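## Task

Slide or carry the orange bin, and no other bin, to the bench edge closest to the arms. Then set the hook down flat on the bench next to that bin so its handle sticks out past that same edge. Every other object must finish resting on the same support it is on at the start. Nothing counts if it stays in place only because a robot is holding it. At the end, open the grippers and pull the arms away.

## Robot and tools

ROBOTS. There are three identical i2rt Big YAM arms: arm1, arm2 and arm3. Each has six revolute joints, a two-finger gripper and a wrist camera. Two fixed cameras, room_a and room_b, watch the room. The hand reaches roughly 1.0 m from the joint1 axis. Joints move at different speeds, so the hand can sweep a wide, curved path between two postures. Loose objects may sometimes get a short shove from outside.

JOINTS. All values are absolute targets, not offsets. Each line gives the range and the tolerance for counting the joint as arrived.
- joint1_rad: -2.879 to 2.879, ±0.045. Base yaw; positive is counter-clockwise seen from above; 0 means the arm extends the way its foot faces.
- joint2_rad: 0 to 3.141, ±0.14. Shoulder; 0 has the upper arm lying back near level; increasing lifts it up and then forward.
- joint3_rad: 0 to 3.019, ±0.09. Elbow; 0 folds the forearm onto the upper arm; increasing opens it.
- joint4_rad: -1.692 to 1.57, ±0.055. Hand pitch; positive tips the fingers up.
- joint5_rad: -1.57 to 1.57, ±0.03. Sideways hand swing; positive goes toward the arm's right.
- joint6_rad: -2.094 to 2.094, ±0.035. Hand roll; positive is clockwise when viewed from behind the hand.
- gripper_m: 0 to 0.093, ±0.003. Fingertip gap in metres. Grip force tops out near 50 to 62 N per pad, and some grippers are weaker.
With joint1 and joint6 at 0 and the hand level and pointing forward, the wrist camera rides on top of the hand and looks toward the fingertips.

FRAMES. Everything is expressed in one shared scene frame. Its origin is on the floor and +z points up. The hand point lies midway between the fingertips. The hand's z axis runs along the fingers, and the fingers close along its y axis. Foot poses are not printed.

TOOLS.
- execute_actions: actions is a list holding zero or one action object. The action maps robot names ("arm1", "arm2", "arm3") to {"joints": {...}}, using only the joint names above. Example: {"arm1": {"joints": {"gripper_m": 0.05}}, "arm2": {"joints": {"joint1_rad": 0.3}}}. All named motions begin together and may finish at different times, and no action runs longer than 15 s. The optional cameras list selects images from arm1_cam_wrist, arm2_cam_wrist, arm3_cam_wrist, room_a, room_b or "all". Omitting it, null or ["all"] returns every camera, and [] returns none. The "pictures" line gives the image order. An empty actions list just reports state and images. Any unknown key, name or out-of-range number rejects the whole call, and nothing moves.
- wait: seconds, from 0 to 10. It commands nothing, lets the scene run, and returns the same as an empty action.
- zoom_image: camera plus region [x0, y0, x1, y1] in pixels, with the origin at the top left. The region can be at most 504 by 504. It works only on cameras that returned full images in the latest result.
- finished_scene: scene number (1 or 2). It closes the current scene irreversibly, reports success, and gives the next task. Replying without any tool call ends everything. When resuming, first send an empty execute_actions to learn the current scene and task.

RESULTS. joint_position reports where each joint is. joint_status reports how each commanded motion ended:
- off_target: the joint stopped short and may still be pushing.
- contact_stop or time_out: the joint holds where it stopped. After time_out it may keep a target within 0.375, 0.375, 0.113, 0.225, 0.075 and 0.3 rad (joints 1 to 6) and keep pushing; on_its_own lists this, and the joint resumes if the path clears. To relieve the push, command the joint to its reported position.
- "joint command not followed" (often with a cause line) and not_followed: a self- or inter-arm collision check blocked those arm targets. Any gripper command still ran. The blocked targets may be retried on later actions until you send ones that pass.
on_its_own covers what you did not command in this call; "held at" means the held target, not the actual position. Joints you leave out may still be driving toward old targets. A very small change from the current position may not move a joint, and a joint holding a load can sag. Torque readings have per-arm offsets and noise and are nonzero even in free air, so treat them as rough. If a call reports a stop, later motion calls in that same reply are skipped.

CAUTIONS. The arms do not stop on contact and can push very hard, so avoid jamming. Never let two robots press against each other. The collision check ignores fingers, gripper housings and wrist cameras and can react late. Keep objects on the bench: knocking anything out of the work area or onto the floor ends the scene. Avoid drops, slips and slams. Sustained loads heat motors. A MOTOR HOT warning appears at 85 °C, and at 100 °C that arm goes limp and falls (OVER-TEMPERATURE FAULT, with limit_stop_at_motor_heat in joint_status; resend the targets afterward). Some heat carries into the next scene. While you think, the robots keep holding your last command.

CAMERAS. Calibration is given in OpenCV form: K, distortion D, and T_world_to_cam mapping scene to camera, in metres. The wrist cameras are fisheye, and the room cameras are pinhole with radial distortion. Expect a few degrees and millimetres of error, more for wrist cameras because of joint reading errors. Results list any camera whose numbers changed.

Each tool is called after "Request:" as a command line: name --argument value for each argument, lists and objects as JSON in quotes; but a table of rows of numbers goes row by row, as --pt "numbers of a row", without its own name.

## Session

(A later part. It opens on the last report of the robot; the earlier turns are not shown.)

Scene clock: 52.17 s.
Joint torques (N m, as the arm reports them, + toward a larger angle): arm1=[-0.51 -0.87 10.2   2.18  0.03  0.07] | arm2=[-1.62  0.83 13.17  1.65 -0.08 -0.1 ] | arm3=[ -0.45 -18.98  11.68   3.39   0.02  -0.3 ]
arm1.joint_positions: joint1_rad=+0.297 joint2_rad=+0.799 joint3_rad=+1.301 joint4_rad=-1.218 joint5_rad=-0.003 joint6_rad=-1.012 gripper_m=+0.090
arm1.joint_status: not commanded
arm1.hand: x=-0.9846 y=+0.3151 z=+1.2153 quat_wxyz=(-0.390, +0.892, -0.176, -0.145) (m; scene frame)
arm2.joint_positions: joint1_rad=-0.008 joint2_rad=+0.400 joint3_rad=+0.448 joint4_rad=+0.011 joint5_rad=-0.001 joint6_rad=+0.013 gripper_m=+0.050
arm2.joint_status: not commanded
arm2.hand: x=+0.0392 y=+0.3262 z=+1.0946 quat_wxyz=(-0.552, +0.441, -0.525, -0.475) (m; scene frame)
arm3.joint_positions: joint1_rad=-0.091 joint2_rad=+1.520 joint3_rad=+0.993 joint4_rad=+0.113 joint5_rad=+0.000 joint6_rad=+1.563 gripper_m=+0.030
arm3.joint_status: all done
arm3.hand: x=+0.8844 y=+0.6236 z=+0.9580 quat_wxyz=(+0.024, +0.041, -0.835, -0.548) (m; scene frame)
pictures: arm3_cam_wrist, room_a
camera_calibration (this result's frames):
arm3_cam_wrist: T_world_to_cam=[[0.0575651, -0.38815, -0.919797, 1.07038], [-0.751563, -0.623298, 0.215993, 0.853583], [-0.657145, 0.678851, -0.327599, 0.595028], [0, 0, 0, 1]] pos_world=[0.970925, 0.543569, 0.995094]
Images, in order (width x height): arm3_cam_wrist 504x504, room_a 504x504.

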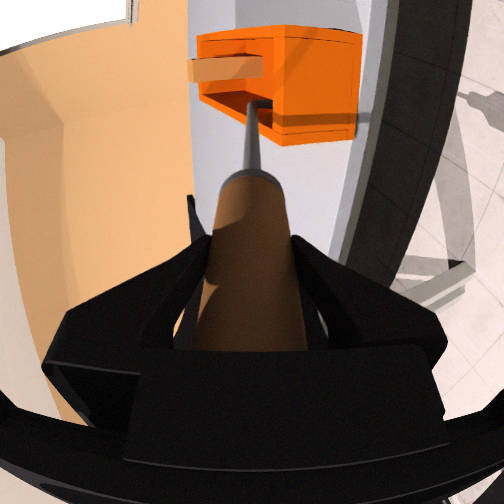

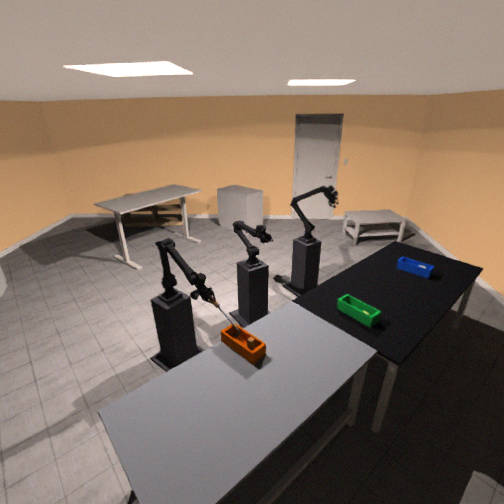

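Request:
zoom_image --camera "arm3_cam_wrist" --region '[260, 10, 420, 170]'

Region (260, 10, 420, 170) of arm3_cam_wrist's 504x504 image, scaled by 3.150, with more detail than that image has.

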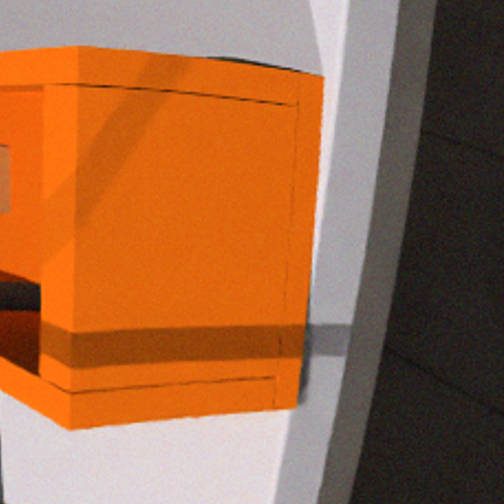

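Request:
execute_actions --actions '[{"arm3":{"joints":{"joint1_rad":-0.07,"joint2_rad":1.55,"joint3_rad":1.08}}}]' --cameras '["arm3_cam_wrist"]'

Request:
zoom_image --camera "arm3_cam_wrist" --region '[250, 0, 420, 170]'

Scene clock: 53.17 s.
Joint torques (N m, as the arm reports them, + toward a larger angle): arm1=[-0.55 -0.86 10.2   2.18  0.03  0.07] | arm2=[-1.58  0.95 13.16  1.63 -0.08 -0.1 ] | arm3=[  0.73 -14.91  15.56   3.34   0.01  -0.3 ]
arm1.joint_positions: joint1_rad=+0.297 joint2_rad=+0.799 joint3_rad=+1.301 joint4_rad=-1.218 joint5_rad=-0.003 joint6_rad=-1.012 gripper_m=+0.090
arm1.joint_status: not commanded
arm1.hand: x=-0.9846 y=+0.3151 z=+1.2153 quat_wxyz=(-0.390, +0.892, -0.176, -0.145) (m; scene frame)
arm2.joint_positions: joint1_rad=-0.008 joint2_rad=+0.400 joint3_rad=+0.448 joint4_rad=+0.011 joint5_rad=-0.001 joint6_rad=+0.013 gripper_m=+0.050
arm2.joint_status: not commanded
arm2.hand: x=+0.0392 y=+0.3262 z=+1.0946 quat_wxyz=(-0.552, +0.441, -0.525, -0.475) (m; scene frame)
arm3.joint_positions: joint1_rad=-0.079 joint2_rad=+1.540 joint3_rad=+1.005 joint4_rad=+0.114 joint5_rad=+0.001 joint6_rad=+1.563 gripper_m=+0.030
arm3.joint_status: all done
arm3.hand: x=+0.8769 y=+0.6282 z=+0.9526 quat_wxyz=(+0.027, +0.046, -0.837, -0.544) (m; scene frame)
pictures: arm3_cam_wrist
camera_calibration (this result's frames):
arm3_cam_wrist: T_world_to_cam=[[0.0627391, -0.394084, -0.916931, 1.0641], [-0.745302, -0.629535, 0.21957, 0.847051], [-0.663769, 0.669614, -0.333208, 0.602106], [0, 0, 0, 1]] pos_world=[0.964207, 0.549412, 0.990342]
Images, in order (width x height): arm3_cam_wrist 504x504.

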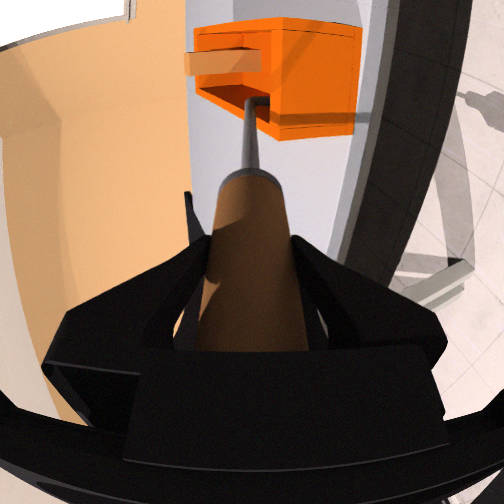

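Region (250, 0, 420, 170) of arm3_cam_wrist's 504x504 image, scaled by 2.965, with more detail than that image has.

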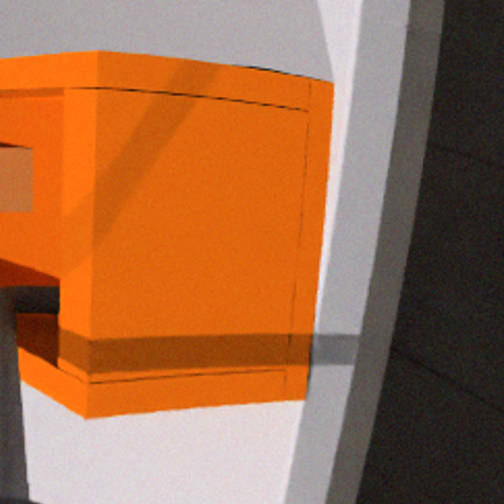

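Request:
execute_actions --actions '[{"arm3":{"joints":{"joint2_rad":1.58,"joint3_rad":1.112}}}]' --cameras '["arm3_cam_wrist"]'

Request:
zoom_image --camera "arm3_cam_wrist" --region '[250, 0, 420, 170]'

Scene clock: 53.93 s.
Joint torques (N m, as the arm reports them, + toward a larger angle): arm1=[-0.54 -0.85 10.2   2.19  0.03  0.08] | arm2=[-1.55  0.98 13.17  1.65 -0.08 -0.1 ] | arm3=[  0.83 -15.48  15.32   3.34   0.    -0.31]
arm1.joint_positions: joint1_rad=+0.297 joint2_rad=+0.799 joint3_rad=+1.301 joint4_rad=-1.218 joint5_rad=-0.003 joint6_rad=-1.012 gripper_m=+0.090
arm1.joint_status: not commanded
arm1.hand: x=-0.9846 y=+0.3151 z=+1.2153 quat_wxyz=(-0.390, +0.892, -0.176, -0.145) (m; scene frame)
arm2.joint_positions: joint1_rad=-0.008 joint2_rad=+0.400 joint3_rad=+0.448 joint4_rad=+0.011 joint5_rad=-0.001 joint6_rad=+0.013 gripper_m=+0.050
arm2.joint_status: not commanded
arm2.hand: x=+0.0392 y=+0.3262 z=+1.0946 quat_wxyz=(-0.552, +0.441, -0.525, -0.475) (m; scene frame)
arm3.joint_positions: joint1_rad=-0.079 joint2_rad=+1.573 joint3_rad=+1.040 joint4_rad=+0.114 joint5_rad=+0.001 joint6_rad=+1.563 gripper_m=+0.030
arm3.joint_status: all done
arm3.hand: x=+0.8756 y=+0.6413 z=+0.9521 quat_wxyz=(+0.027, +0.046, -0.836, -0.545) (m; scene frame)
pictures: arm3_cam_wrist
camera_calibration (this result's frames):
arm3_cam_wrist: T_world_to_cam=[[0.0624838, -0.391647, -0.917991, 1.06852], [-0.745245, -0.630112, 0.218102, 0.856072], [-0.663857, 0.6705, -0.331245, 0.589954], [0, 0, 0, 1]] pos_world=[0.962863, 0.56234, 0.989599]
Images, in order (width x height): arm3_cam_wrist 504x504.

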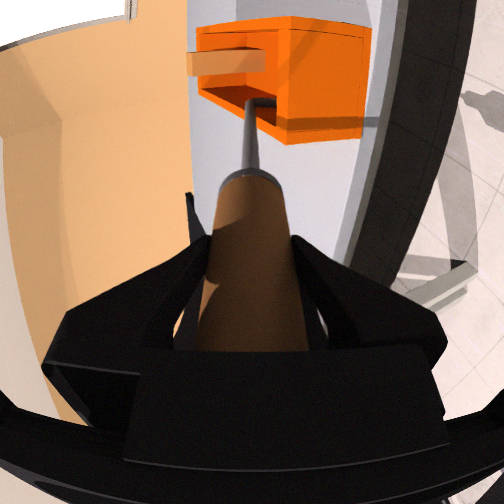

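Region (250, 0, 420, 170) of arm3_cam_wrist's 504x504 image, scaled by 2.965, with more detail than that image has.

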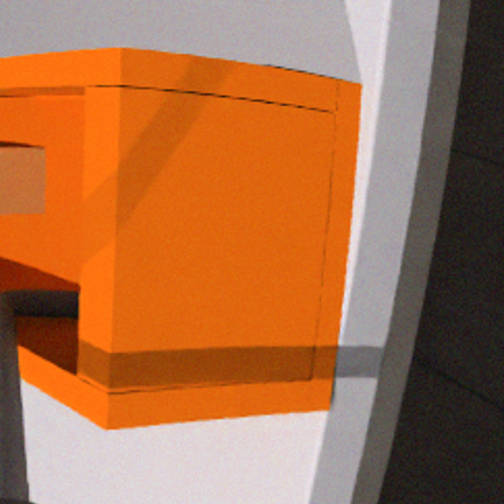

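Request:
execute_actions --actions '[{"arm3":{"joints":{"joint3_rad":1.25,"joint4_rad":0.40}}}]' --cameras '[]'

Request:
execute_actions --actions '[{"arm3":{"joints":{"joint1_rad":-0.30,"joint2_rad":2.02,"joint3_rad":1.42,"joint4_rad":0.84,"joint6_rad":0.0}}}]' --cameras '["arm3_cam_wrist","room_a"]'

Scene clock: 56.40 s.
Joint torques (N m, as the arm reports them, + toward a larger angle): arm1=[-0.52 -0.86 10.2   2.18  0.03  0.08] | arm2=[-1.57  0.86 13.17  1.62 -0.08 -0.11] | arm3=[  0.86 -21.58  16.29   4.55  -0.01  -0.32]
arm1.joint_positions: joint1_rad=+0.297 joint2_rad=+0.799 joint3_rad=+1.301 joint4_rad=-1.218 joint5_rad=-0.003 joint6_rad=-1.012 gripper_m=+0.090
arm1.joint_status: not commanded
arm1.hand: x=-0.9846 y=+0.3151 z=+1.2153 quat_wxyz=(-0.390, +0.892, -0.176, -0.145) (m; scene frame)
arm2.joint_positions: joint1_rad=-0.008 joint2_rad=+0.400 joint3_rad=+0.448 joint4_rad=+0.011 joint5_rad=-0.001 joint6_rad=+0.013 gripper_m=+0.050
arm2.joint_status: not commanded
arm2.hand: x=+0.0392 y=+0.3262 z=+1.0946 quat_wxyz=(-0.552, +0.441, -0.525, -0.475) (m; scene frame)
arm3.joint_positions: joint1_rad=-0.078 joint2_rad=+1.624 joint3_rad=+1.170 joint4_rad=+0.350 joint5_rad=+0.000 joint6_rad=+1.563 gripper_m=+0.030
arm3.joint_status: all done
arm3.hand: x=+0.8693 y=+0.6941 z=+1.0492 quat_wxyz=(+0.033, +0.041, -0.741, -0.670) (m; scene frame)
pictures: none
No camera images: the call's "cameras" was empty. Leave "cameras" out to get every camera's image.

Scene clock: 59.83 s.
Joint torques (N m, as the arm reports them, + toward a larger angle): arm1=[-0.52 -0.88 10.19  2.18  0.03  0.07] | arm2=[-1.55  0.8  13.16  1.62 -0.08 -0.1 ] | arm3=[ -0.78 -30.78  12.8    5.17   0.04  -0.3 ]
arm1.joint_positions: joint1_rad=+0.297 joint2_rad=+0.799 joint3_rad=+1.301 joint4_rad=-1.218 joint5_rad=-0.003 joint6_rad=-1.012 gripper_m=+0.090
arm1.joint_status: not commanded
arm1.hand: x=-0.9846 y=+0.3151 z=+1.2153 quat_wxyz=(-0.390, +0.892, -0.176, -0.145) (m; scene frame)
arm2.joint_positions: joint1_rad=-0.008 joint2_rad=+0.400 joint3_rad=+0.448 joint4_rad=+0.011 joint5_rad=-0.001 joint6_rad=+0.013 gripper_m=+0.050
arm2.joint_status: not commanded
arm2.hand: x=+0.0392 y=+0.3262 z=+1.0946 quat_wxyz=(-0.552, +0.441, -0.525, -0.475) (m; scene frame)
arm3.joint_positions: joint1_rad=-0.293 joint2_rad=+2.100 joint3_rad=+1.365 joint4_rad=+0.776 joint5_rad=-0.001 joint6_rad=+0.021 gripper_m=+0.030
arm3.joint_status: joint4_rad time_out (moved +0.427 of +0.490); the others done
arm3.on_its_own: joint4_rad reads +0.776 and still pushes toward +0.840 since a time_out
arm3.hand: x=+1.0297 y=+0.7966 z=+0.9141 quat_wxyz=(-0.532, +0.455, -0.520, -0.489) (m; scene frame)
pictures: arm3_cam_wrist, room_a
camera_calibration (this result's frames):
arm3_cam_wrist: T_world_to_cam=[[0.994931, -0.100304, -0.00717087, -0.939943], [-0.0615818, -0.551357, -0.831994, 1.27028], [0.079499, 0.828218, -0.554739, -0.111204], [0, 0, 0, 1]] pos_world=[1.02225, 0.698199, 0.988438]
Images, in order (width x height): arm3_cam_wrist 504x504, room_a 504x504.

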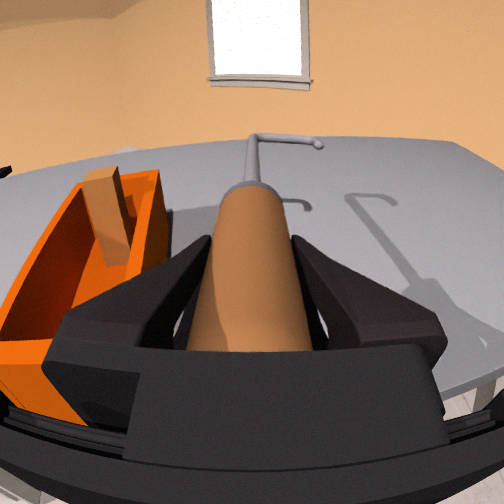

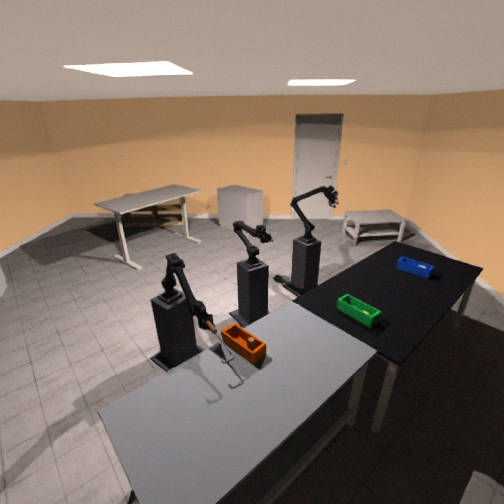

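Request:
execute_actions --actions '[{"arm3":{"joints":{"joint2_rad":2.165,"joint6_rad":-0.04}}}]' --cameras '["arm3_cam_wrist"]'

Scene clock: 62.07 s.
Joint torques (N m, as the arm reports them, + toward a larger angle): arm1=[-0.5  -0.91 10.2   2.17  0.03  0.07] | arm2=[-1.62  0.96 13.14  1.62 -0.08 -0.11] | arm3=[ -0.86 -29.09  12.08   4.62   0.02  -0.29]
arm1.joint_positions: joint1_rad=+0.297 joint2_rad=+0.799 joint3_rad=+1.301 joint4_rad=-1.218 joint5_rad=-0.003 joint6_rad=-1.012 gripper_m=+0.090
arm1.joint_status: not commanded
arm1.hand: x=-0.9846 y=+0.3151 z=+1.2153 quat_wxyz=(-0.390, +0.892, -0.176, -0.145) (m; scene frame)
arm2.joint_positions: joint1_rad=-0.008 joint2_rad=+0.400 joint3_rad=+0.448 joint4_rad=+0.011 joint5_rad=-0.001 joint6_rad=+0.013 gripper_m=+0.050
arm2.joint_status: not commanded
arm2.hand: x=+0.0392 y=+0.3262 z=+1.0946 quat_wxyz=(-0.552, +0.441, -0.525, -0.475) (m; scene frame)
arm3.joint_positions: joint1_rad=-0.293 joint2_rad=+2.218 joint3_rad=+1.365 joint4_rad=+0.789 joint5_rad=-0.001 joint6_rad=-0.020 gripper_m=+0.030
arm3.joint_status: all done
arm3.hand: x=+1.0296 y=+0.7971 z=+0.8251 quat_wxyz=(-0.514, +0.491, -0.538, -0.453) (m; scene frame)
pictures: arm3_cam_wrist
camera_calibration (this result's frames):
arm3_cam_wrist: T_world_to_cam=[[0.994596, -0.0986954, 0.0322151, -0.973845], [-0.0384893, -0.638713, -0.768482, 1.18992], [0.0964219, 0.763089, -0.63906, -0.0569637], [0, 0, 0, 1]] pos_world=[1.01987, 0.707371, 0.9094]
Images, in order (width x height): arm3_cam_wrist 504x504.

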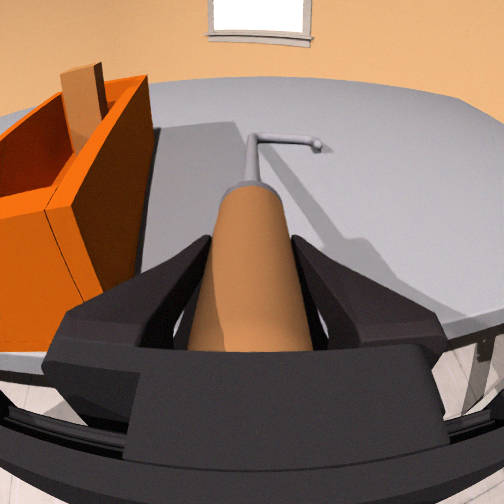

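Request:
execute_actions --actions '[{"arm3":{"joints":{"joint2_rad":2.28,"joint3_rad":1.355,"joint4_rad":1.02}}}]' --cameras '["arm3_cam_wrist","room_a"]'

Scene clock: 63.50 s.
Joint torques (N m, as the arm reports them, + toward a larger angle): arm1=[-0.49 -0.87 10.2   2.18  0.03  0.07] | arm2=[-1.55  0.94 13.16  1.66 -0.07 -0.1 ] | arm3=[ -0.94 -26.88   8.3    4.09   0.05  -0.2 ]
arm1.joint_positions: joint1_rad=+0.297 joint2_rad=+0.799 joint3_rad=+1.301 joint4_rad=-1.218 joint5_rad=-0.003 joint6_rad=-1.012 gripper_m=+0.090
arm1.joint_status: not commanded
arm1.hand: x=-0.9846 y=+0.3151 z=+1.2153 quat_wxyz=(-0.390, +0.892, -0.176, -0.145) (m; scene frame)
arm2.joint_positions: joint1_rad=-0.008 joint2_rad=+0.400 joint3_rad=+0.448 joint4_rad=+0.011 joint5_rad=-0.001 joint6_rad=+0.013 gripper_m=+0.050
arm2.joint_status: not commanded
arm2.hand: x=+0.0392 y=+0.3262 z=+1.0946 quat_wxyz=(-0.552, +0.441, -0.525, -0.475) (m; scene frame)
arm3.joint_positions: joint1_rad=-0.293 joint2_rad=+2.307 joint3_rad=+1.336 joint4_rad=+0.981 joint5_rad=-0.001 joint6_rad=-0.030 gripper_m=+0.030
arm3.joint_status: all done
arm3.hand: x=+1.0280 y=+0.7843 z=+0.7896 quat_wxyz=(-0.536, +0.476, -0.517, -0.468) (m; scene frame)
pictures: arm3_cam_wrist, room_a
camera_calibration (this result's frames):
arm3_cam_wrist: T_world_to_cam=[[0.993909, -0.101365, 0.0432377, -0.978367], [-0.0239567, -0.581708, -0.813045, 1.13], [0.107566, 0.807057, -0.580594, -0.161774], [0, 0, 0, 1]] pos_world=[1.01688, 0.688718, 0.867116]
Images, in order (width x height): arm3_cam_wrist 504x504, room_a 504x504.

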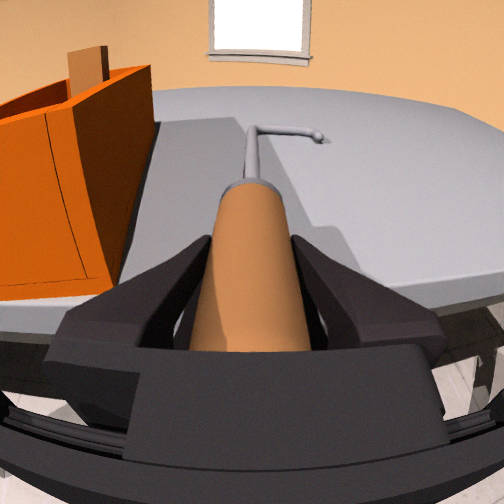

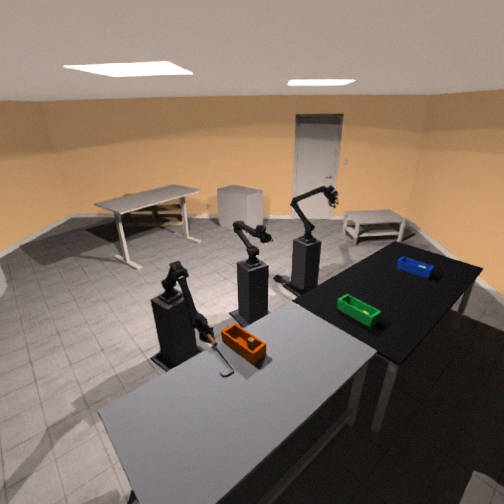

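Request:
execute_actions --actions '[{"arm3":{"joints":{"joint2_rad":2.32}}}]' --cameras '["arm3_cam_wrist"]'

Scene clock: 64.23 s.
Joint torques (N m, as the arm reports them, + toward a larger angle): arm1=[-0.49 -0.86 10.19  2.17  0.03  0.08] | arm2=[-1.69  0.95 13.14  1.65 -0.08 -0.1 ] | arm3=[ -0.84 -23.36   8.22   3.84   0.02  -0.14]
arm1.joint_positions: joint1_rad=+0.297 joint2_rad=+0.799 joint3_rad=+1.301 joint4_rad=-1.218 joint5_rad=-0.003 joint6_rad=-1.012 gripper_m=+0.090
arm1.joint_status: not commanded
arm1.hand: x=-0.9846 y=+0.3151 z=+1.2153 quat_wxyz=(-0.390, +0.892, -0.176, -0.145) (m; scene frame)
arm2.joint_positions: joint1_rad=-0.008 joint2_rad=+0.400 joint3_rad=+0.448 joint4_rad=+0.011 joint5_rad=-0.001 joint6_rad=+0.013 gripper_m=+0.050
arm2.joint_status: not commanded
arm2.hand: x=+0.0392 y=+0.3262 z=+1.0946 quat_wxyz=(-0.552, +0.441, -0.525, -0.475) (m; scene frame)
arm3.joint_positions: joint1_rad=-0.293 joint2_rad=+2.315 joint3_rad=+1.336 joint4_rad=+0.986 joint5_rad=-0.001 joint6_rad=-0.033 gripper_m=+0.030
arm3.joint_status: all done
arm3.hand: x=+1.0280 y=+0.7836 z=+0.7848 quat_wxyz=(-0.536, +0.478, -0.517, -0.466) (m; scene frame)
pictures: arm3_cam_wrist
camera_calibration (this result's frames):
arm3_cam_wrist: T_world_to_cam=[[0.993784, -0.101259, 0.0462633, -0.980469], [-0.0217471, -0.584133, -0.811366, 1.12401], [0.109182, 0.805317, -0.582704, -0.162694], [0, 0, 0, 1]] pos_world=[1.01658, 0.688313, 0.862545]
Images, in order (width x height): arm3_cam_wrist 504x504.

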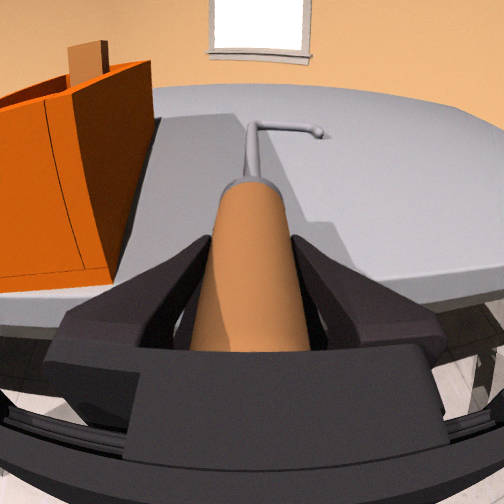

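Request:
execute_actions --actions '[{"arm3":{"joints":{"gripper_m":0.065,"joint4_rad":1.0}}}]' --cameras '["arm3_cam_wrist"]'

Scene clock: 65.83 s.
Joint torques (N m, as the arm reports them, + toward a larger angle): arm1=[-0.52 -0.88 10.2   2.18  0.03  0.07] | arm2=[-1.48  0.91 13.15  1.65 -0.08 -0.11] | arm3=[ -0.9  -23.88   8.12   3.     0.02  -0.16]
arm1.joint_positions: joint1_rad=+0.297 joint2_rad=+0.799 joint3_rad=+1.301 joint4_rad=-1.218 joint5_rad=-0.003 joint6_rad=-1.012 gripper_m=+0.090
arm1.joint_status: not commanded
arm1.hand: x=-0.9846 y=+0.3151 z=+1.2153 quat_wxyz=(-0.390, +0.892, -0.176, -0.145) (m; scene frame)
arm2.joint_positions: joint1_rad=-0.008 joint2_rad=+0.400 joint3_rad=+0.448 joint4_rad=+0.011 joint5_rad=-0.001 joint6_rad=+0.013 gripper_m=+0.050
arm2.joint_status: not commanded
arm2.hand: x=+0.0392 y=+0.3262 z=+1.0946 quat_wxyz=(-0.552, +0.441, -0.525, -0.475) (m; scene frame)
arm3.joint_positions: joint1_rad=-0.293 joint2_rad=+2.315 joint3_rad=+1.336 joint4_rad=+0.986 joint5_rad=-0.001 joint6_rad=-0.033 gripper_m=+0.065
arm3.joint_status: all done
arm3.hand: x=+1.0280 y=+0.7836 z=+0.7848 quat_wxyz=(-0.536, +0.478, -0.517, -0.466) (m; scene frame)
pictures: arm3_cam_wrist
camera_calibration (this result's frames):
arm3_cam_wrist: T_world_to_cam=[[0.993784, -0.101259, 0.0462633, -0.980469], [-0.0217471, -0.584133, -0.811366, 1.12401], [0.109182, 0.805317, -0.582704, -0.162694], [0, 0, 0, 1]] pos_world=[1.01658, 0.688313, 0.862545]
Images, in order (width x height): arm3_cam_wrist 504x504.

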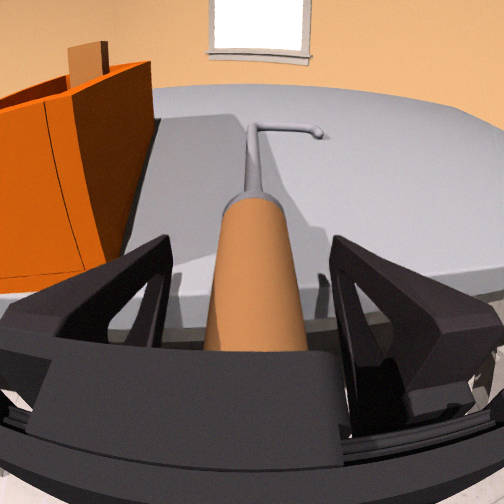

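Request:
execute_actions --actions '[{"arm3":{"joints":{"joint2_rad":2.07,"joint3_rad":1.01,"joint4_rad":1.13}}}]' --cameras '[]'

Request:
execute_actions --actions '[{"arm3":{"joints":{"joint1_rad":-0.10,"gripper_m":0.02}}}]' --cameras '["arm3_cam_wrist"]'

Scene clock: 67.20 s.
Joint torques (N m, as the arm reports them, + toward a larger angle): arm1=[-0.51 -0.87 10.2   2.19  0.03  0.08] | arm2=[-1.59  0.84 13.15  1.59 -0.07 -0.11] | arm3=[ -0.88 -20.21   6.04   2.9    0.03  -0.16]
arm1.joint_positions: joint1_rad=+0.297 joint2_rad=+0.799 joint3_rad=+1.301 joint4_rad=-1.218 joint5_rad=-0.003 joint6_rad=-1.012 gripper_m=+0.090
arm1.joint_status: not commanded
arm1.hand: x=-0.9846 y=+0.3151 z=+1.2153 quat_wxyz=(-0.390, +0.892, -0.176, -0.145) (m; scene frame)
arm2.joint_positions: joint1_rad=-0.008 joint2_rad=+0.400 joint3_rad=+0.448 joint4_rad=+0.011 joint5_rad=-0.001 joint6_rad=+0.013 gripper_m=+0.050
arm2.joint_status: not commanded
arm2.hand: x=+0.0392 y=+0.3262 z=+1.0946 quat_wxyz=(-0.552, +0.441, -0.525, -0.475) (m; scene frame)
arm3.joint_positions: joint1_rad=-0.293 joint2_rad=+2.067 joint3_rad=+1.010 joint4_rad=+1.116 joint5_rad=-0.001 joint6_rad=-0.033 gripper_m=+0.065
arm3.joint_status: all done
arm3.hand: x=+1.0180 y=+0.6917 z=+0.8494 quat_wxyz=(-0.550, +0.465, -0.503, -0.478) (m; scene frame)
pictures: none
No camera images: the call's "cameras" was empty. Leave "cameras" out to get every camera's image.

Scene clock: 68.40 s.
Joint torques (N m, as the arm reports them, + toward a larger angle): arm1=[-0.55 -0.85 10.2   2.19  0.03  0.08] | arm2=[-1.61  0.94 13.17  1.66 -0.08 -0.1 ] | arm3=[  0.23 -19.96   6.17   2.88   0.04  -0.15]
arm1.joint_positions: joint1_rad=+0.297 joint2_rad=+0.799 joint3_rad=+1.301 joint4_rad=-1.218 joint5_rad=-0.003 joint6_rad=-1.012 gripper_m=+0.090
arm1.joint_status: not commanded
arm1.hand: x=-0.9846 y=+0.3151 z=+1.2153 quat_wxyz=(-0.390, +0.892, -0.176, -0.145) (m; scene frame)
arm2.joint_positions: joint1_rad=-0.008 joint2_rad=+0.400 joint3_rad=+0.448 joint4_rad=+0.011 joint5_rad=-0.001 joint6_rad=+0.013 gripper_m=+0.050
arm2.joint_status: not commanded
arm2.hand: x=+0.0392 y=+0.3262 z=+1.0946 quat_wxyz=(-0.552, +0.441, -0.525, -0.475) (m; scene frame)
arm3.joint_positions: joint1_rad=-0.098 joint2_rad=+2.067 joint3_rad=+1.010 joint4_rad=+1.116 joint5_rad=-0.001 joint6_rad=-0.033 gripper_m=+0.020
arm3.joint_status: all done
arm3.hand: x=+0.8823 y=+0.6935 z=+0.8497 quat_wxyz=(-0.501, +0.512, -0.455, -0.529) (m; scene frame)
pictures: arm3_cam_wrist
camera_calibration (this result's frames):
arm3_cam_wrist: T_world_to_cam=[[0.994695, 0.091385, 0.0472279, -0.983094], [0.0890246, -0.53472, -0.840327, 1.01346], [-0.0515396, 0.840073, -0.540019, 0.0450756], [0, 0, 0, 1]] pos_world=[0.889979, 0.593892, 0.922411]
Images, in order (width x height): arm3_cam_wrist 504x504.

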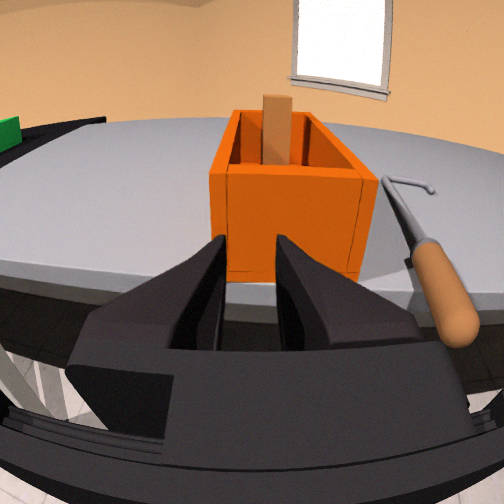

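Request:
execute_actions --actions '[{"arm3":{"joints":{"joint2_rad":2.24,"joint3_rad":1.335,"joint4_rad":1.02}}}]' --cameras '["arm3_cam_wrist"]'

Scene clock: 69.93 s.
Joint torques (N m, as the arm reports them, + toward a larger angle): arm1=[-0.51 -0.85 10.2   2.18  0.03  0.07] | arm2=[-1.6   0.92 13.17  1.65 -0.07 -0.09] | arm3=[ -0.09 -25.16   9.58   2.23   0.04  -0.17]
arm1.joint_positions: joint1_rad=+0.297 joint2_rad=+0.799 joint3_rad=+1.301 joint4_rad=-1.218 joint5_rad=-0.003 joint6_rad=-1.012 gripper_m=+0.090
arm1.joint_status: not commanded
arm1.hand: x=-0.9846 y=+0.3151 z=+1.2153 quat_wxyz=(-0.390, +0.892, -0.176, -0.145) (m; scene frame)
arm2.joint_positions: joint1_rad=-0.008 joint2_rad=+0.400 joint3_rad=+0.448 joint4_rad=+0.011 joint5_rad=-0.001 joint6_rad=+0.013 gripper_m=+0.050
arm2.joint_status: not commanded
arm2.hand: x=+0.0392 y=+0.3262 z=+1.0946 quat_wxyz=(-0.552, +0.441, -0.525, -0.475) (m; scene frame)
arm3.joint_positions: joint1_rad=-0.098 joint2_rad=+2.251 joint3_rad=+1.301 joint4_rad=+1.023 joint5_rad=-0.001 joint6_rad=-0.033 gripper_m=+0.020
arm3.joint_status: all done
arm3.hand: x=+0.8750 y=+0.7784 z=+0.8267 quat_wxyz=(-0.504, +0.508, -0.452, -0.533) (m; scene frame)
pictures: arm3_cam_wrist
camera_calibration (this result's frames):
arm3_cam_wrist: T_world_to_cam=[[0.994758, 0.0906525, 0.0473182, -0.982063], [0.0879391, -0.522207, -0.848273, 1.03791], [-0.0521882, 0.847987, -0.527441, -0.0551113], [0, 0, 0, 1]] pos_world=[0.882765, 0.677766, 0.897836]
Images, in order (width x height): arm3_cam_wrist 504x504.

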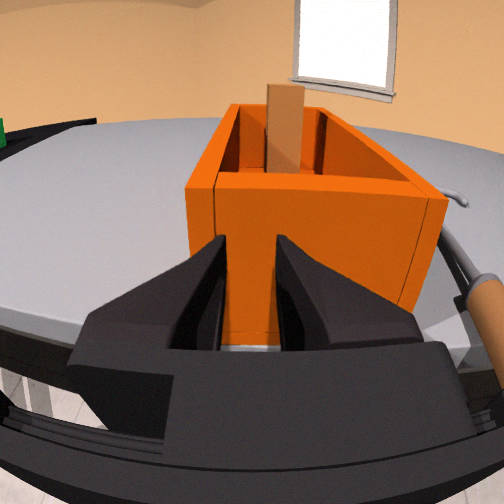

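Request:
execute_actions --actions '[{"arm3":{"joints":{"joint2_rad":2.325,"joint3_rad":1.465,"joint4_rad":0.985}}}]' --cameras '["arm3_cam_wrist"]'

Scene clock: 70.90 s.
Joint torques (N m, as the arm reports them, + toward a larger angle): arm1=[-0.48 -0.87 10.19  2.17  0.03  0.07] | arm2=[-1.53  0.83 13.17  1.65 -0.08 -0.1 ] | arm3=[ -0.06 -23.52  11.23   1.98   0.05  -0.15]
arm1.joint_positions: joint1_rad=+0.297 joint2_rad=+0.799 joint3_rad=+1.301 joint4_rad=-1.218 joint5_rad=-0.003 joint6_rad=-1.012 gripper_m=+0.090
arm1.joint_status: not commanded
arm1.hand: x=-0.9846 y=+0.3151 z=+1.2153 quat_wxyz=(-0.390, +0.892, -0.176, -0.145) (m; scene frame)
arm2.joint_positions: joint1_rad=-0.008 joint2_rad=+0.400 joint3_rad=+0.448 joint4_rad=+0.011 joint5_rad=-0.001 joint6_rad=+0.013 gripper_m=+0.050
arm2.joint_status: not commanded
arm2.hand: x=+0.0392 y=+0.3262 z=+1.0946 quat_wxyz=(-0.552, +0.441, -0.525, -0.475) (m; scene frame)
arm3.joint_positions: joint1_rad=-0.098 joint2_rad=+2.307 joint3_rad=+1.417 joint4_rad=+0.994 joint5_rad=-0.001 joint6_rad=-0.033 gripper_m=+0.020
arm3.joint_status: all done
arm3.hand: x=+0.8724 y=+0.8093 z=+0.8316 quat_wxyz=(-0.511, +0.499, -0.444, -0.540) (m; scene frame)
pictures: arm3_cam_wrist
camera_calibration (this result's frames):
arm3_cam_wrist: T_world_to_cam=[[0.994887, 0.0891462, 0.0474691, -0.981503], [0.085683, -0.496178, -0.863982, 1.05244], [-0.0534676, 0.863632, -0.501279, -0.112123], [0, 0, 0, 1]] pos_world=[0.880314, 0.706526, 0.899671]
Images, in order (width x height): arm3_cam_wrist 504x504.

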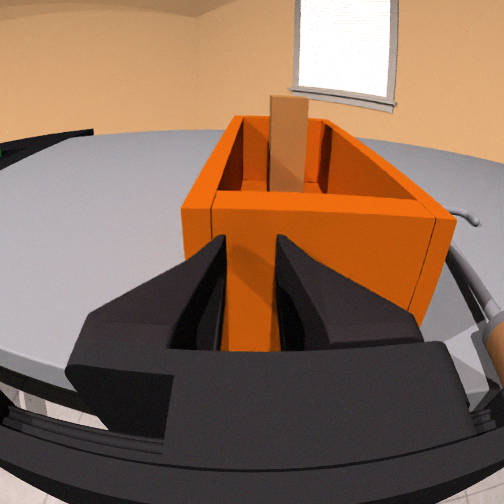

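Request:
execute_actions --actions '[{"arm3":{"joints":{"joint2_rad":1.4,"joint3_rad":0.72,"joint4_rad":0.35,"gripper_m":0.09}}}]'

Scene clock: 72.53 s.
Joint torques (N m, as the arm reports them, + toward a larger angle): arm1=[-0.49 -0.86 10.19  2.18  0.03  0.08] | arm2=[-1.6   0.88 13.15  1.63 -0.07 -0.11] | arm3=[ -0.33 -13.09   8.52   1.91   0.04  -0.18]
arm1.joint_positions: joint1_rad=+0.297 joint2_rad=+0.799 joint3_rad=+1.301 joint4_rad=-1.218 joint5_rad=-0.003 joint6_rad=-1.012 gripper_m=+0.090
arm1.joint_status: not commanded
arm1.hand: x=-0.9846 y=+0.3151 z=+1.2153 quat_wxyz=(-0.390, +0.892, -0.176, -0.145) (m; scene frame)
arm2.joint_positions: joint1_rad=-0.008 joint2_rad=+0.400 joint3_rad=+0.448 joint4_rad=+0.011 joint5_rad=-0.001 joint6_rad=+0.013 gripper_m=+0.050
arm2.joint_status: not commanded
arm2.hand: x=+0.0392 y=+0.3262 z=+1.0946 quat_wxyz=(-0.552, +0.441, -0.525, -0.475) (m; scene frame)
arm3.joint_positions: joint1_rad=-0.098 joint2_rad=+1.411 joint3_rad=+0.722 joint4_rad=+0.360 joint5_rad=-0.001 joint6_rad=-0.033 gripper_m=+0.090
arm3.joint_status: all done
arm3.hand: x=+0.8944 y=+0.5547 z=+0.9293 quat_wxyz=(-0.400, +0.607, -0.540, -0.424) (m; scene frame)
pictures: arm1_cam_wrist, arm2_cam_wrist, arm3_cam_wrist, room_a, room_b
camera_calibration (this result's frames):
arm1_cam_wrist: T_world_to_cam=[[0.419256, 0.638172, 0.645725, -0.569045], [0.801377, -0.594382, 0.0671127, 0.898171], [0.426637, 0.489332, -0.760615, 1.3139], [0, 0, 0, 1]] pos_world=[-1.04176, 0.254073, 1.30654]
arm2_cam_wrist: T_world_to_cam=[[0.98723, -0.158047, -0.0199688, 0.0357845], [-0.100433, -0.520188, -0.848126, 1.10778], [0.123656, 0.8393, -0.529418, 0.419608], [0, 0, 0, 1]] pos_world=[0.0240424, 0.22973, 1.1624]
arm3_cam_wrist: T_world_to_cam=[[0.993135, 0.1095, 0.0411338, -0.989118], [0.1132, -0.81115, -0.573778, 0.889082], [-0.0294631, 0.574496, -0.817977, 0.591139], [0, 0, 0, 1]] pos_world=[0.899101, 0.48988, 1.03436]
Images, in order (width x height): arm1_cam_wrist 504x504, arm2_cam_wrist 504x504, arm3_cam_wrist 504x504, room_a 504x504, room_b 504x504.

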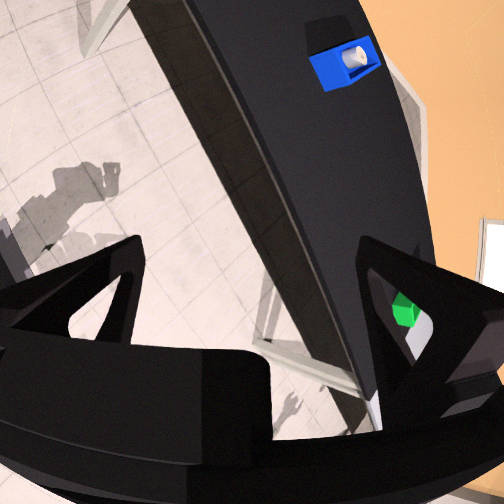

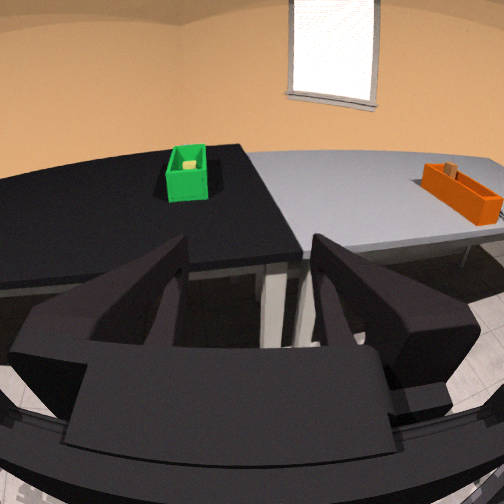

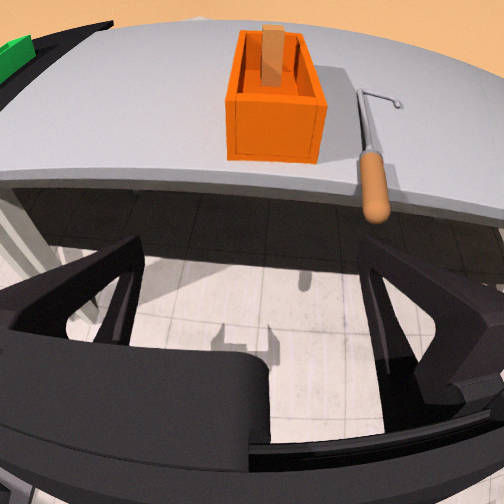

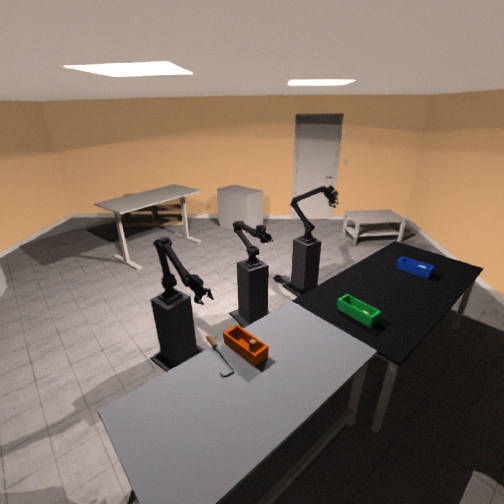

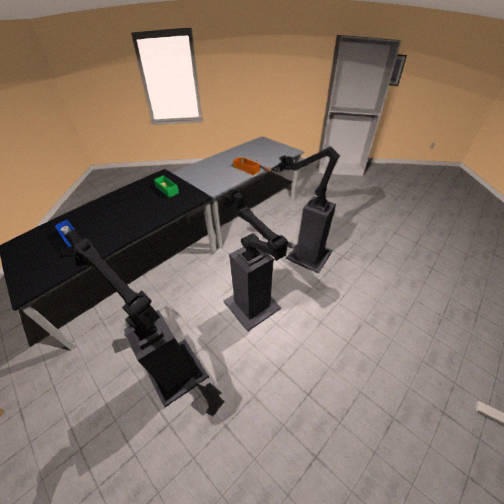

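Request:
zoom_image --camera "arm3_cam_wrist" --region '[210, 80, 420, 230]'

Region (210, 80, 420, 230) of arm3_cam_wrist's 504x504 image, scaled by 2.400, with more detail than that image has; it fills the top 360 rows of this view, and the rest is white.

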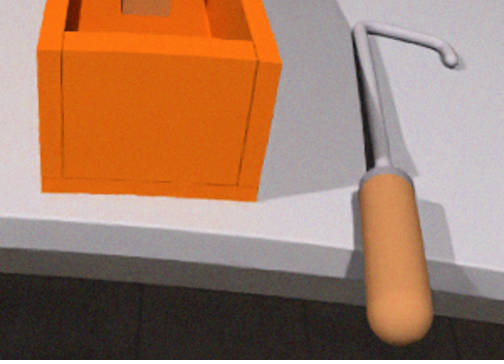

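Request:
execute_actions --actions '[{"arm3":{"joints":{"joint1_rad":-0.15,"joint2_rad":1.8,"joint3_rad":2.33,"joint4_rad":-1.12,"joint6_rad":1.59,"gripper_m":0.093}}}]' --cameras '[]'

Request:
execute_actions --actions '[{"arm3":{"joints":{"joint2_rad":2.26}}}]' --cameras '["arm3_cam_wrist"]'

Scene clock: 76.37 s.
Joint torques (N m, as the arm reports them, + toward a larger angle): arm1=[-0.52 -0.82 10.21  2.18  0.03  0.08] | arm2=[-1.52  0.98 13.13  1.63 -0.08 -0.11] | arm3=[ -0.06 -19.65  13.     1.75   0.09   0.02]
arm1.joint_positions: joint1_rad=+0.297 joint2_rad=+0.799 joint3_rad=+1.301 joint4_rad=-1.218 joint5_rad=-0.003 joint6_rad=-1.012 gripper_m=+0.090
arm1.joint_status: not commanded
arm1.hand: x=-0.9846 y=+0.3151 z=+1.2153 quat_wxyz=(-0.390, +0.892, -0.176, -0.145) (m; scene frame)
arm2.joint_positions: joint1_rad=-0.008 joint2_rad=+0.400 joint3_rad=+0.448 joint4_rad=+0.011 joint5_rad=-0.001 joint6_rad=+0.013 gripper_m=+0.050
arm2.joint_status: not commanded
arm2.hand: x=+0.0392 y=+0.3262 z=+1.0946 quat_wxyz=(-0.552, +0.441, -0.525, -0.475) (m; scene frame)
arm3.joint_positions: joint1_rad=-0.149 joint2_rad=+1.793 joint3_rad=+2.286 joint4_rad=-1.110 joint5_rad=-0.001 joint6_rad=+1.573 gripper_m=+0.093
arm3.joint_status: all done
arm3.hand: x=+0.9187 y=+0.7076 z=+1.2606 quat_wxyz=(+0.010, +0.014, -0.888, -0.460) (m; scene frame)
pictures: none
No camera images: the call's "cameras" was empty. Leave "cameras" out to get every camera's image.

Scene clock: 78.17 s.
Joint torques (N m, as the arm reports them, + toward a larger angle): arm1=[-0.51 -0.84 10.2   2.19  0.03  0.07] | arm2=[-1.52  0.96 13.14  1.65 -0.07 -0.1 ] | arm3=[ -0.31 -30.14  13.11   1.34   0.1    0.04]
arm1.joint_positions: joint1_rad=+0.297 joint2_rad=+0.799 joint3_rad=+1.301 joint4_rad=-1.218 joint5_rad=-0.003 joint6_rad=-1.012 gripper_m=+0.090
arm1.joint_status: not commanded
arm1.hand: x=-0.9846 y=+0.3151 z=+1.2153 quat_wxyz=(-0.390, +0.892, -0.176, -0.145) (m; scene frame)
arm2.joint_positions: joint1_rad=-0.008 joint2_rad=+0.400 joint3_rad=+0.448 joint4_rad=+0.011 joint5_rad=-0.001 joint6_rad=+0.013 gripper_m=+0.050
arm2.joint_status: not commanded
arm2.hand: x=+0.0392 y=+0.3262 z=+1.0946 quat_wxyz=(-0.552, +0.441, -0.525, -0.475) (m; scene frame)
arm3.joint_positions: joint1_rad=-0.149 joint2_rad=+2.279 joint3_rad=+2.289 joint4_rad=-1.118 joint5_rad=-0.001 joint6_rad=+1.574 gripper_m=+0.093
arm3.joint_status: all done
arm3.hand: x=+0.9143 y=+0.8114 z=+0.8951 quat_wxyz=(+0.006, +0.015, -0.973, -0.231) (m; scene frame)
pictures: arm3_cam_wrist
camera_calibration (this result's frames):
arm3_cam_wrist: T_world_to_cam=[[0.0414343, -0.888933, -0.456159, 1.08981], [-0.794833, -0.305965, 0.524048, 0.513103], [-0.605412, 0.340856, -0.719231, 1.04403], [0, 0, 0, 1]] pos_world=[0.994746, 0.76989, 0.979135]
Images, in order (width x height): arm3_cam_wrist 504x504.

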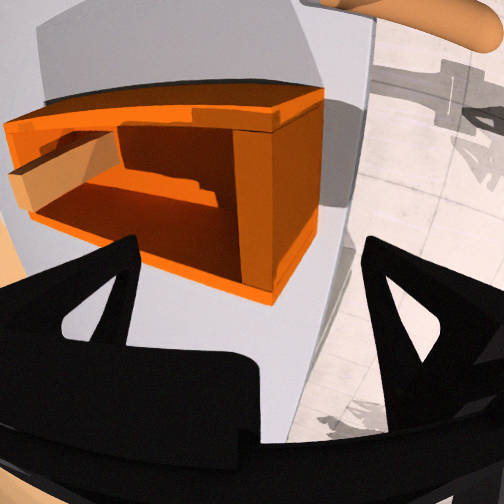

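Request:
execute_actions --actions '[{"arm3":{"joints":{"joint2_rad":2.375,"joint4_rad":-1.065}}}]' --cameras '["arm3_cam_wrist"]'

Scene clock: 79.87 s.
Joint torques (N m, as the arm reports them, + toward a larger angle): arm1=[-0.47 -0.86 10.21  2.19  0.03  0.08] | arm2=[-1.62  0.91 13.15  1.63 -0.07 -0.1 ] | arm3=[ -0.11 -29.54  13.04   1.95   0.12   0.03]
arm1.joint_positions: joint1_rad=+0.297 joint2_rad=+0.799 joint3_rad=+1.301 joint4_rad=-1.218 joint5_rad=-0.003 joint6_rad=-1.012 gripper_m=+0.090
arm1.joint_status: not commanded
arm1.hand: x=-0.9846 y=+0.3151 z=+1.2153 quat_wxyz=(-0.390, +0.892, -0.176, -0.145) (m; scene frame)
arm2.joint_positions: joint1_rad=-0.008 joint2_rad=+0.400 joint3_rad=+0.448 joint4_rad=+0.011 joint5_rad=-0.001 joint6_rad=+0.013 gripper_m=+0.050
arm2.joint_status: not commanded
arm2.hand: x=+0.0392 y=+0.3262 z=+1.0946 quat_wxyz=(-0.552, +0.441, -0.525, -0.475) (m; scene frame)
arm3.joint_positions: joint1_rad=-0.149 joint2_rad=+2.378 joint3_rad=+2.289 joint4_rad=-1.081 joint5_rad=-0.001 joint6_rad=+1.574 gripper_m=+0.093
arm3.joint_status: all done
arm3.hand: x=+0.9139 y=+0.8190 z=+0.8205 quat_wxyz=(+0.005, +0.015, -0.980, -0.201) (m; scene frame)
pictures: arm3_cam_wrist
camera_calibration (this result's frames):
arm3_cam_wrist: T_world_to_cam=[[0.042448, -0.915233, -0.400682, 1.03763], [-0.795893, -0.273404, 0.54019, 0.515206], [-0.603948, 0.29597, -0.740033, 1.04007], [0, 0, 0, 1]] pos_world=[0.994149, 0.782707, 0.907134]
Images, in order (width x height): arm3_cam_wrist 504x504.

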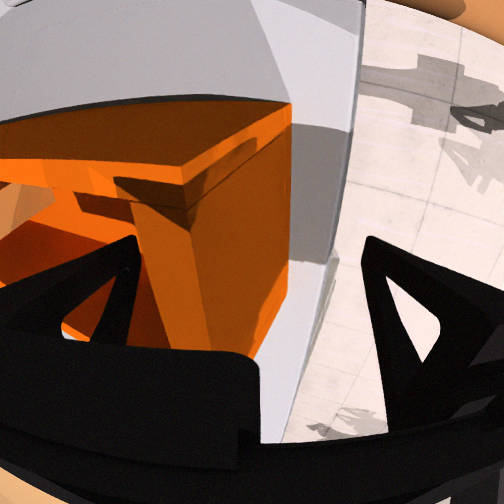

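Request:
execute_actions --actions '[{"arm3":{"joints":{"gripper_m":0.054}}}]' --cameras '["arm3_cam_wrist"]'

Scene clock: 80.53 s.
Joint torques (N m, as the arm reports them, + toward a larger angle): arm1=[-0.52 -0.89 10.19  2.18  0.03  0.08] | arm2=[-1.58  0.95 13.16  1.64 -0.07 -0.1 ] | arm3=[  0.09 -29.37  13.22   1.85   0.1    0.04]
arm1.joint_positions: joint1_rad=+0.297 joint2_rad=+0.799 joint3_rad=+1.301 joint4_rad=-1.218 joint5_rad=-0.003 joint6_rad=-1.012 gripper_m=+0.090
arm1.joint_status: not commanded
arm1.hand: x=-0.9846 y=+0.3151 z=+1.2153 quat_wxyz=(-0.390, +0.892, -0.176, -0.145) (m; scene frame)
arm2.joint_positions: joint1_rad=-0.008 joint2_rad=+0.400 joint3_rad=+0.448 joint4_rad=+0.011 joint5_rad=-0.001 joint6_rad=+0.013 gripper_m=+0.050
arm2.joint_status: not commanded
arm2.hand: x=+0.0392 y=+0.3262 z=+1.0946 quat_wxyz=(-0.552, +0.441, -0.525, -0.475) (m; scene frame)
arm3.joint_positions: joint1_rad=-0.149 joint2_rad=+2.378 joint3_rad=+2.289 joint4_rad=-1.077 joint5_rad=-0.001 joint6_rad=+1.574 gripper_m=+0.054
arm3.joint_status: all done
arm3.hand: x=+0.9139 y=+0.8199 z=+0.8209 quat_wxyz=(+0.005, +0.015, -0.979, -0.203) (m; scene frame)
pictures: arm3_cam_wrist
camera_calibration (this result's frames):
arm3_cam_wrist: T_world_to_cam=[[0.0423883, -0.913699, -0.404174, 1.04023], [-0.795826, -0.275455, 0.539246, 0.517615], [-0.60404, 0.298794, -0.738822, 1.03684], [0, 0, 0, 1]] pos_world=[0.994131, 0.783238, 0.907355]
Images, in order (width x height): arm3_cam_wrist 504x504.

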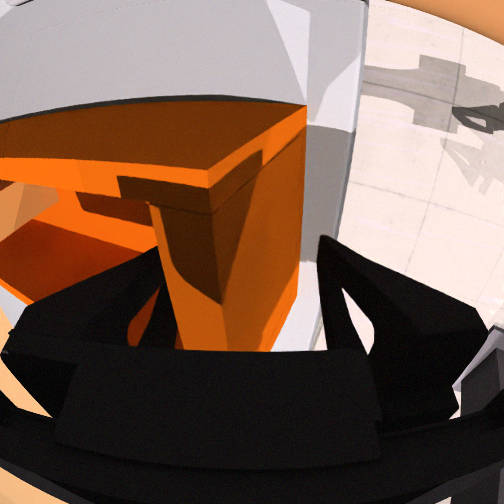

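Request:
execute_actions --actions '[{"arm3":{"joints":{"gripper_m":0.04}}}]' --cameras '["arm3_cam_wrist"]'

Request:
execute_actions --actions '[{"arm3":{"joints":{"gripper_m":0.08}}}]' --cameras '["arm3_cam_wrist"]'

Scene clock: 81.17 s.
Joint torques (N m, as the arm reports them, + toward a larger angle): arm1=[-0.48 -0.82 10.2   2.17  0.03  0.08] | arm2=[-1.74  0.79 13.19  1.62 -0.07 -0.1 ] | arm3=[ -0.21 -29.76  13.21   1.69   0.11   0.04]
arm1.joint_positions: joint1_rad=+0.297 joint2_rad=+0.799 joint3_rad=+1.301 joint4_rad=-1.218 joint5_rad=-0.003 joint6_rad=-1.012 gripper_m=+0.090
arm1.joint_status: not commanded
arm1.hand: x=-0.9846 y=+0.3151 z=+1.2153 quat_wxyz=(-0.390, +0.892, -0.176, -0.145) (m; scene frame)
arm2.joint_positions: joint1_rad=-0.008 joint2_rad=+0.400 joint3_rad=+0.448 joint4_rad=+0.011 joint5_rad=-0.001 joint6_rad=+0.013 gripper_m=+0.050
arm2.joint_status: not commanded
arm2.hand: x=+0.0392 y=+0.3262 z=+1.0946 quat_wxyz=(-0.552, +0.441, -0.525, -0.475) (m; scene frame)
arm3.joint_positions: joint1_rad=-0.149 joint2_rad=+2.378 joint3_rad=+2.289 joint4_rad=-1.074 joint5_rad=-0.001 joint6_rad=+1.574 gripper_m=+0.040
arm3.joint_status: all done
arm3.hand: x=+0.9139 y=+0.8204 z=+0.8211 quat_wxyz=(+0.005, +0.015, -0.979, -0.204) (m; scene frame)
pictures: arm3_cam_wrist
camera_calibration (this result's frames):
arm3_cam_wrist: T_world_to_cam=[[0.0423522, -0.912773, -0.406266, 1.04179], [-0.795786, -0.276684, 0.538676, 0.519063], [-0.604096, 0.300487, -0.73809, 1.0349], [0, 0, 0, 1]] pos_world=[0.994121, 0.783556, 0.907488]
Images, in order (width x height): arm3_cam_wrist 504x504.

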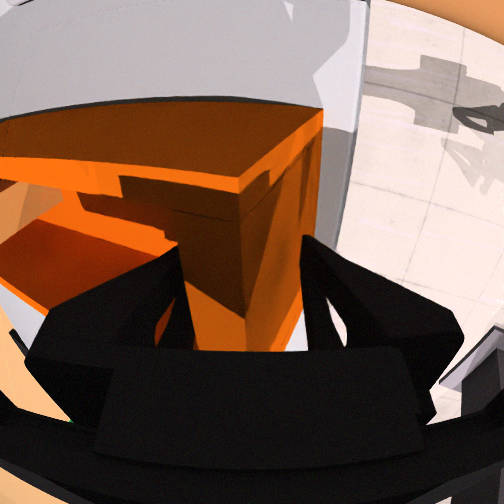

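Scene clock: 81.73 s.
Joint torques (N m, as the arm reports them, + toward a larger angle): arm1=[-0.53 -0.86 10.2   2.17  0.03  0.08] | arm2=[-1.58  0.84 13.14  1.61 -0.08 -0.11] | arm3=[ -0.08 -29.46  13.23   1.71   0.12   0.04]
arm1.joint_positions: joint1_rad=+0.297 joint2_rad=+0.799 joint3_rad=+1.301 joint4_rad=-1.218 joint5_rad=-0.003 joint6_rad=-1.012 gripper_m=+0.090
arm1.joint_status: not commanded
arm1.hand: x=-0.9846 y=+0.3151 z=+1.2153 quat_wxyz=(-0.390, +0.892, -0.176, -0.145) (m; scene frame)
arm2.joint_positions: joint1_rad=-0.008 joint2_rad=+0.400 joint3_rad=+0.448 joint4_rad=+0.011 joint5_rad=-0.001 joint6_rad=+0.013 gripper_m=+0.050
arm2.joint_status: not commanded
arm2.hand: x=+0.0392 y=+0.3262 z=+1.0946 quat_wxyz=(-0.552, +0.441, -0.525, -0.475) (m; scene frame)
arm3.joint_positions: joint1_rad=-0.149 joint2_rad=+2.378 joint3_rad=+2.289 joint4_rad=-1.074 joint5_rad=-0.001 joint6_rad=+1.574 gripper_m=+0.080
arm3.joint_status: all done
arm3.hand: x=+0.9139 y=+0.8204 z=+0.8211 quat_wxyz=(+0.005, +0.015, -0.979, -0.204) (m; scene frame)
pictures: arm3_cam_wrist
camera_calibration (this result's frames):
arm3_cam_wrist: T_world_to_cam=[[0.0423522, -0.912773, -0.406266, 1.04179], [-0.795786, -0.276684, 0.538676, 0.519063], [-0.604096, 0.300487, -0.73809, 1.0349], [0, 0, 0, 1]] pos_world=[0.994121, 0.783556, 0.907488]
Images, in order (width x height): arm3_cam_wrist 504x504.

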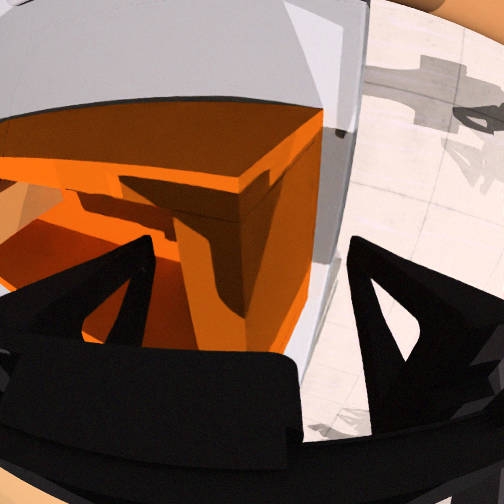

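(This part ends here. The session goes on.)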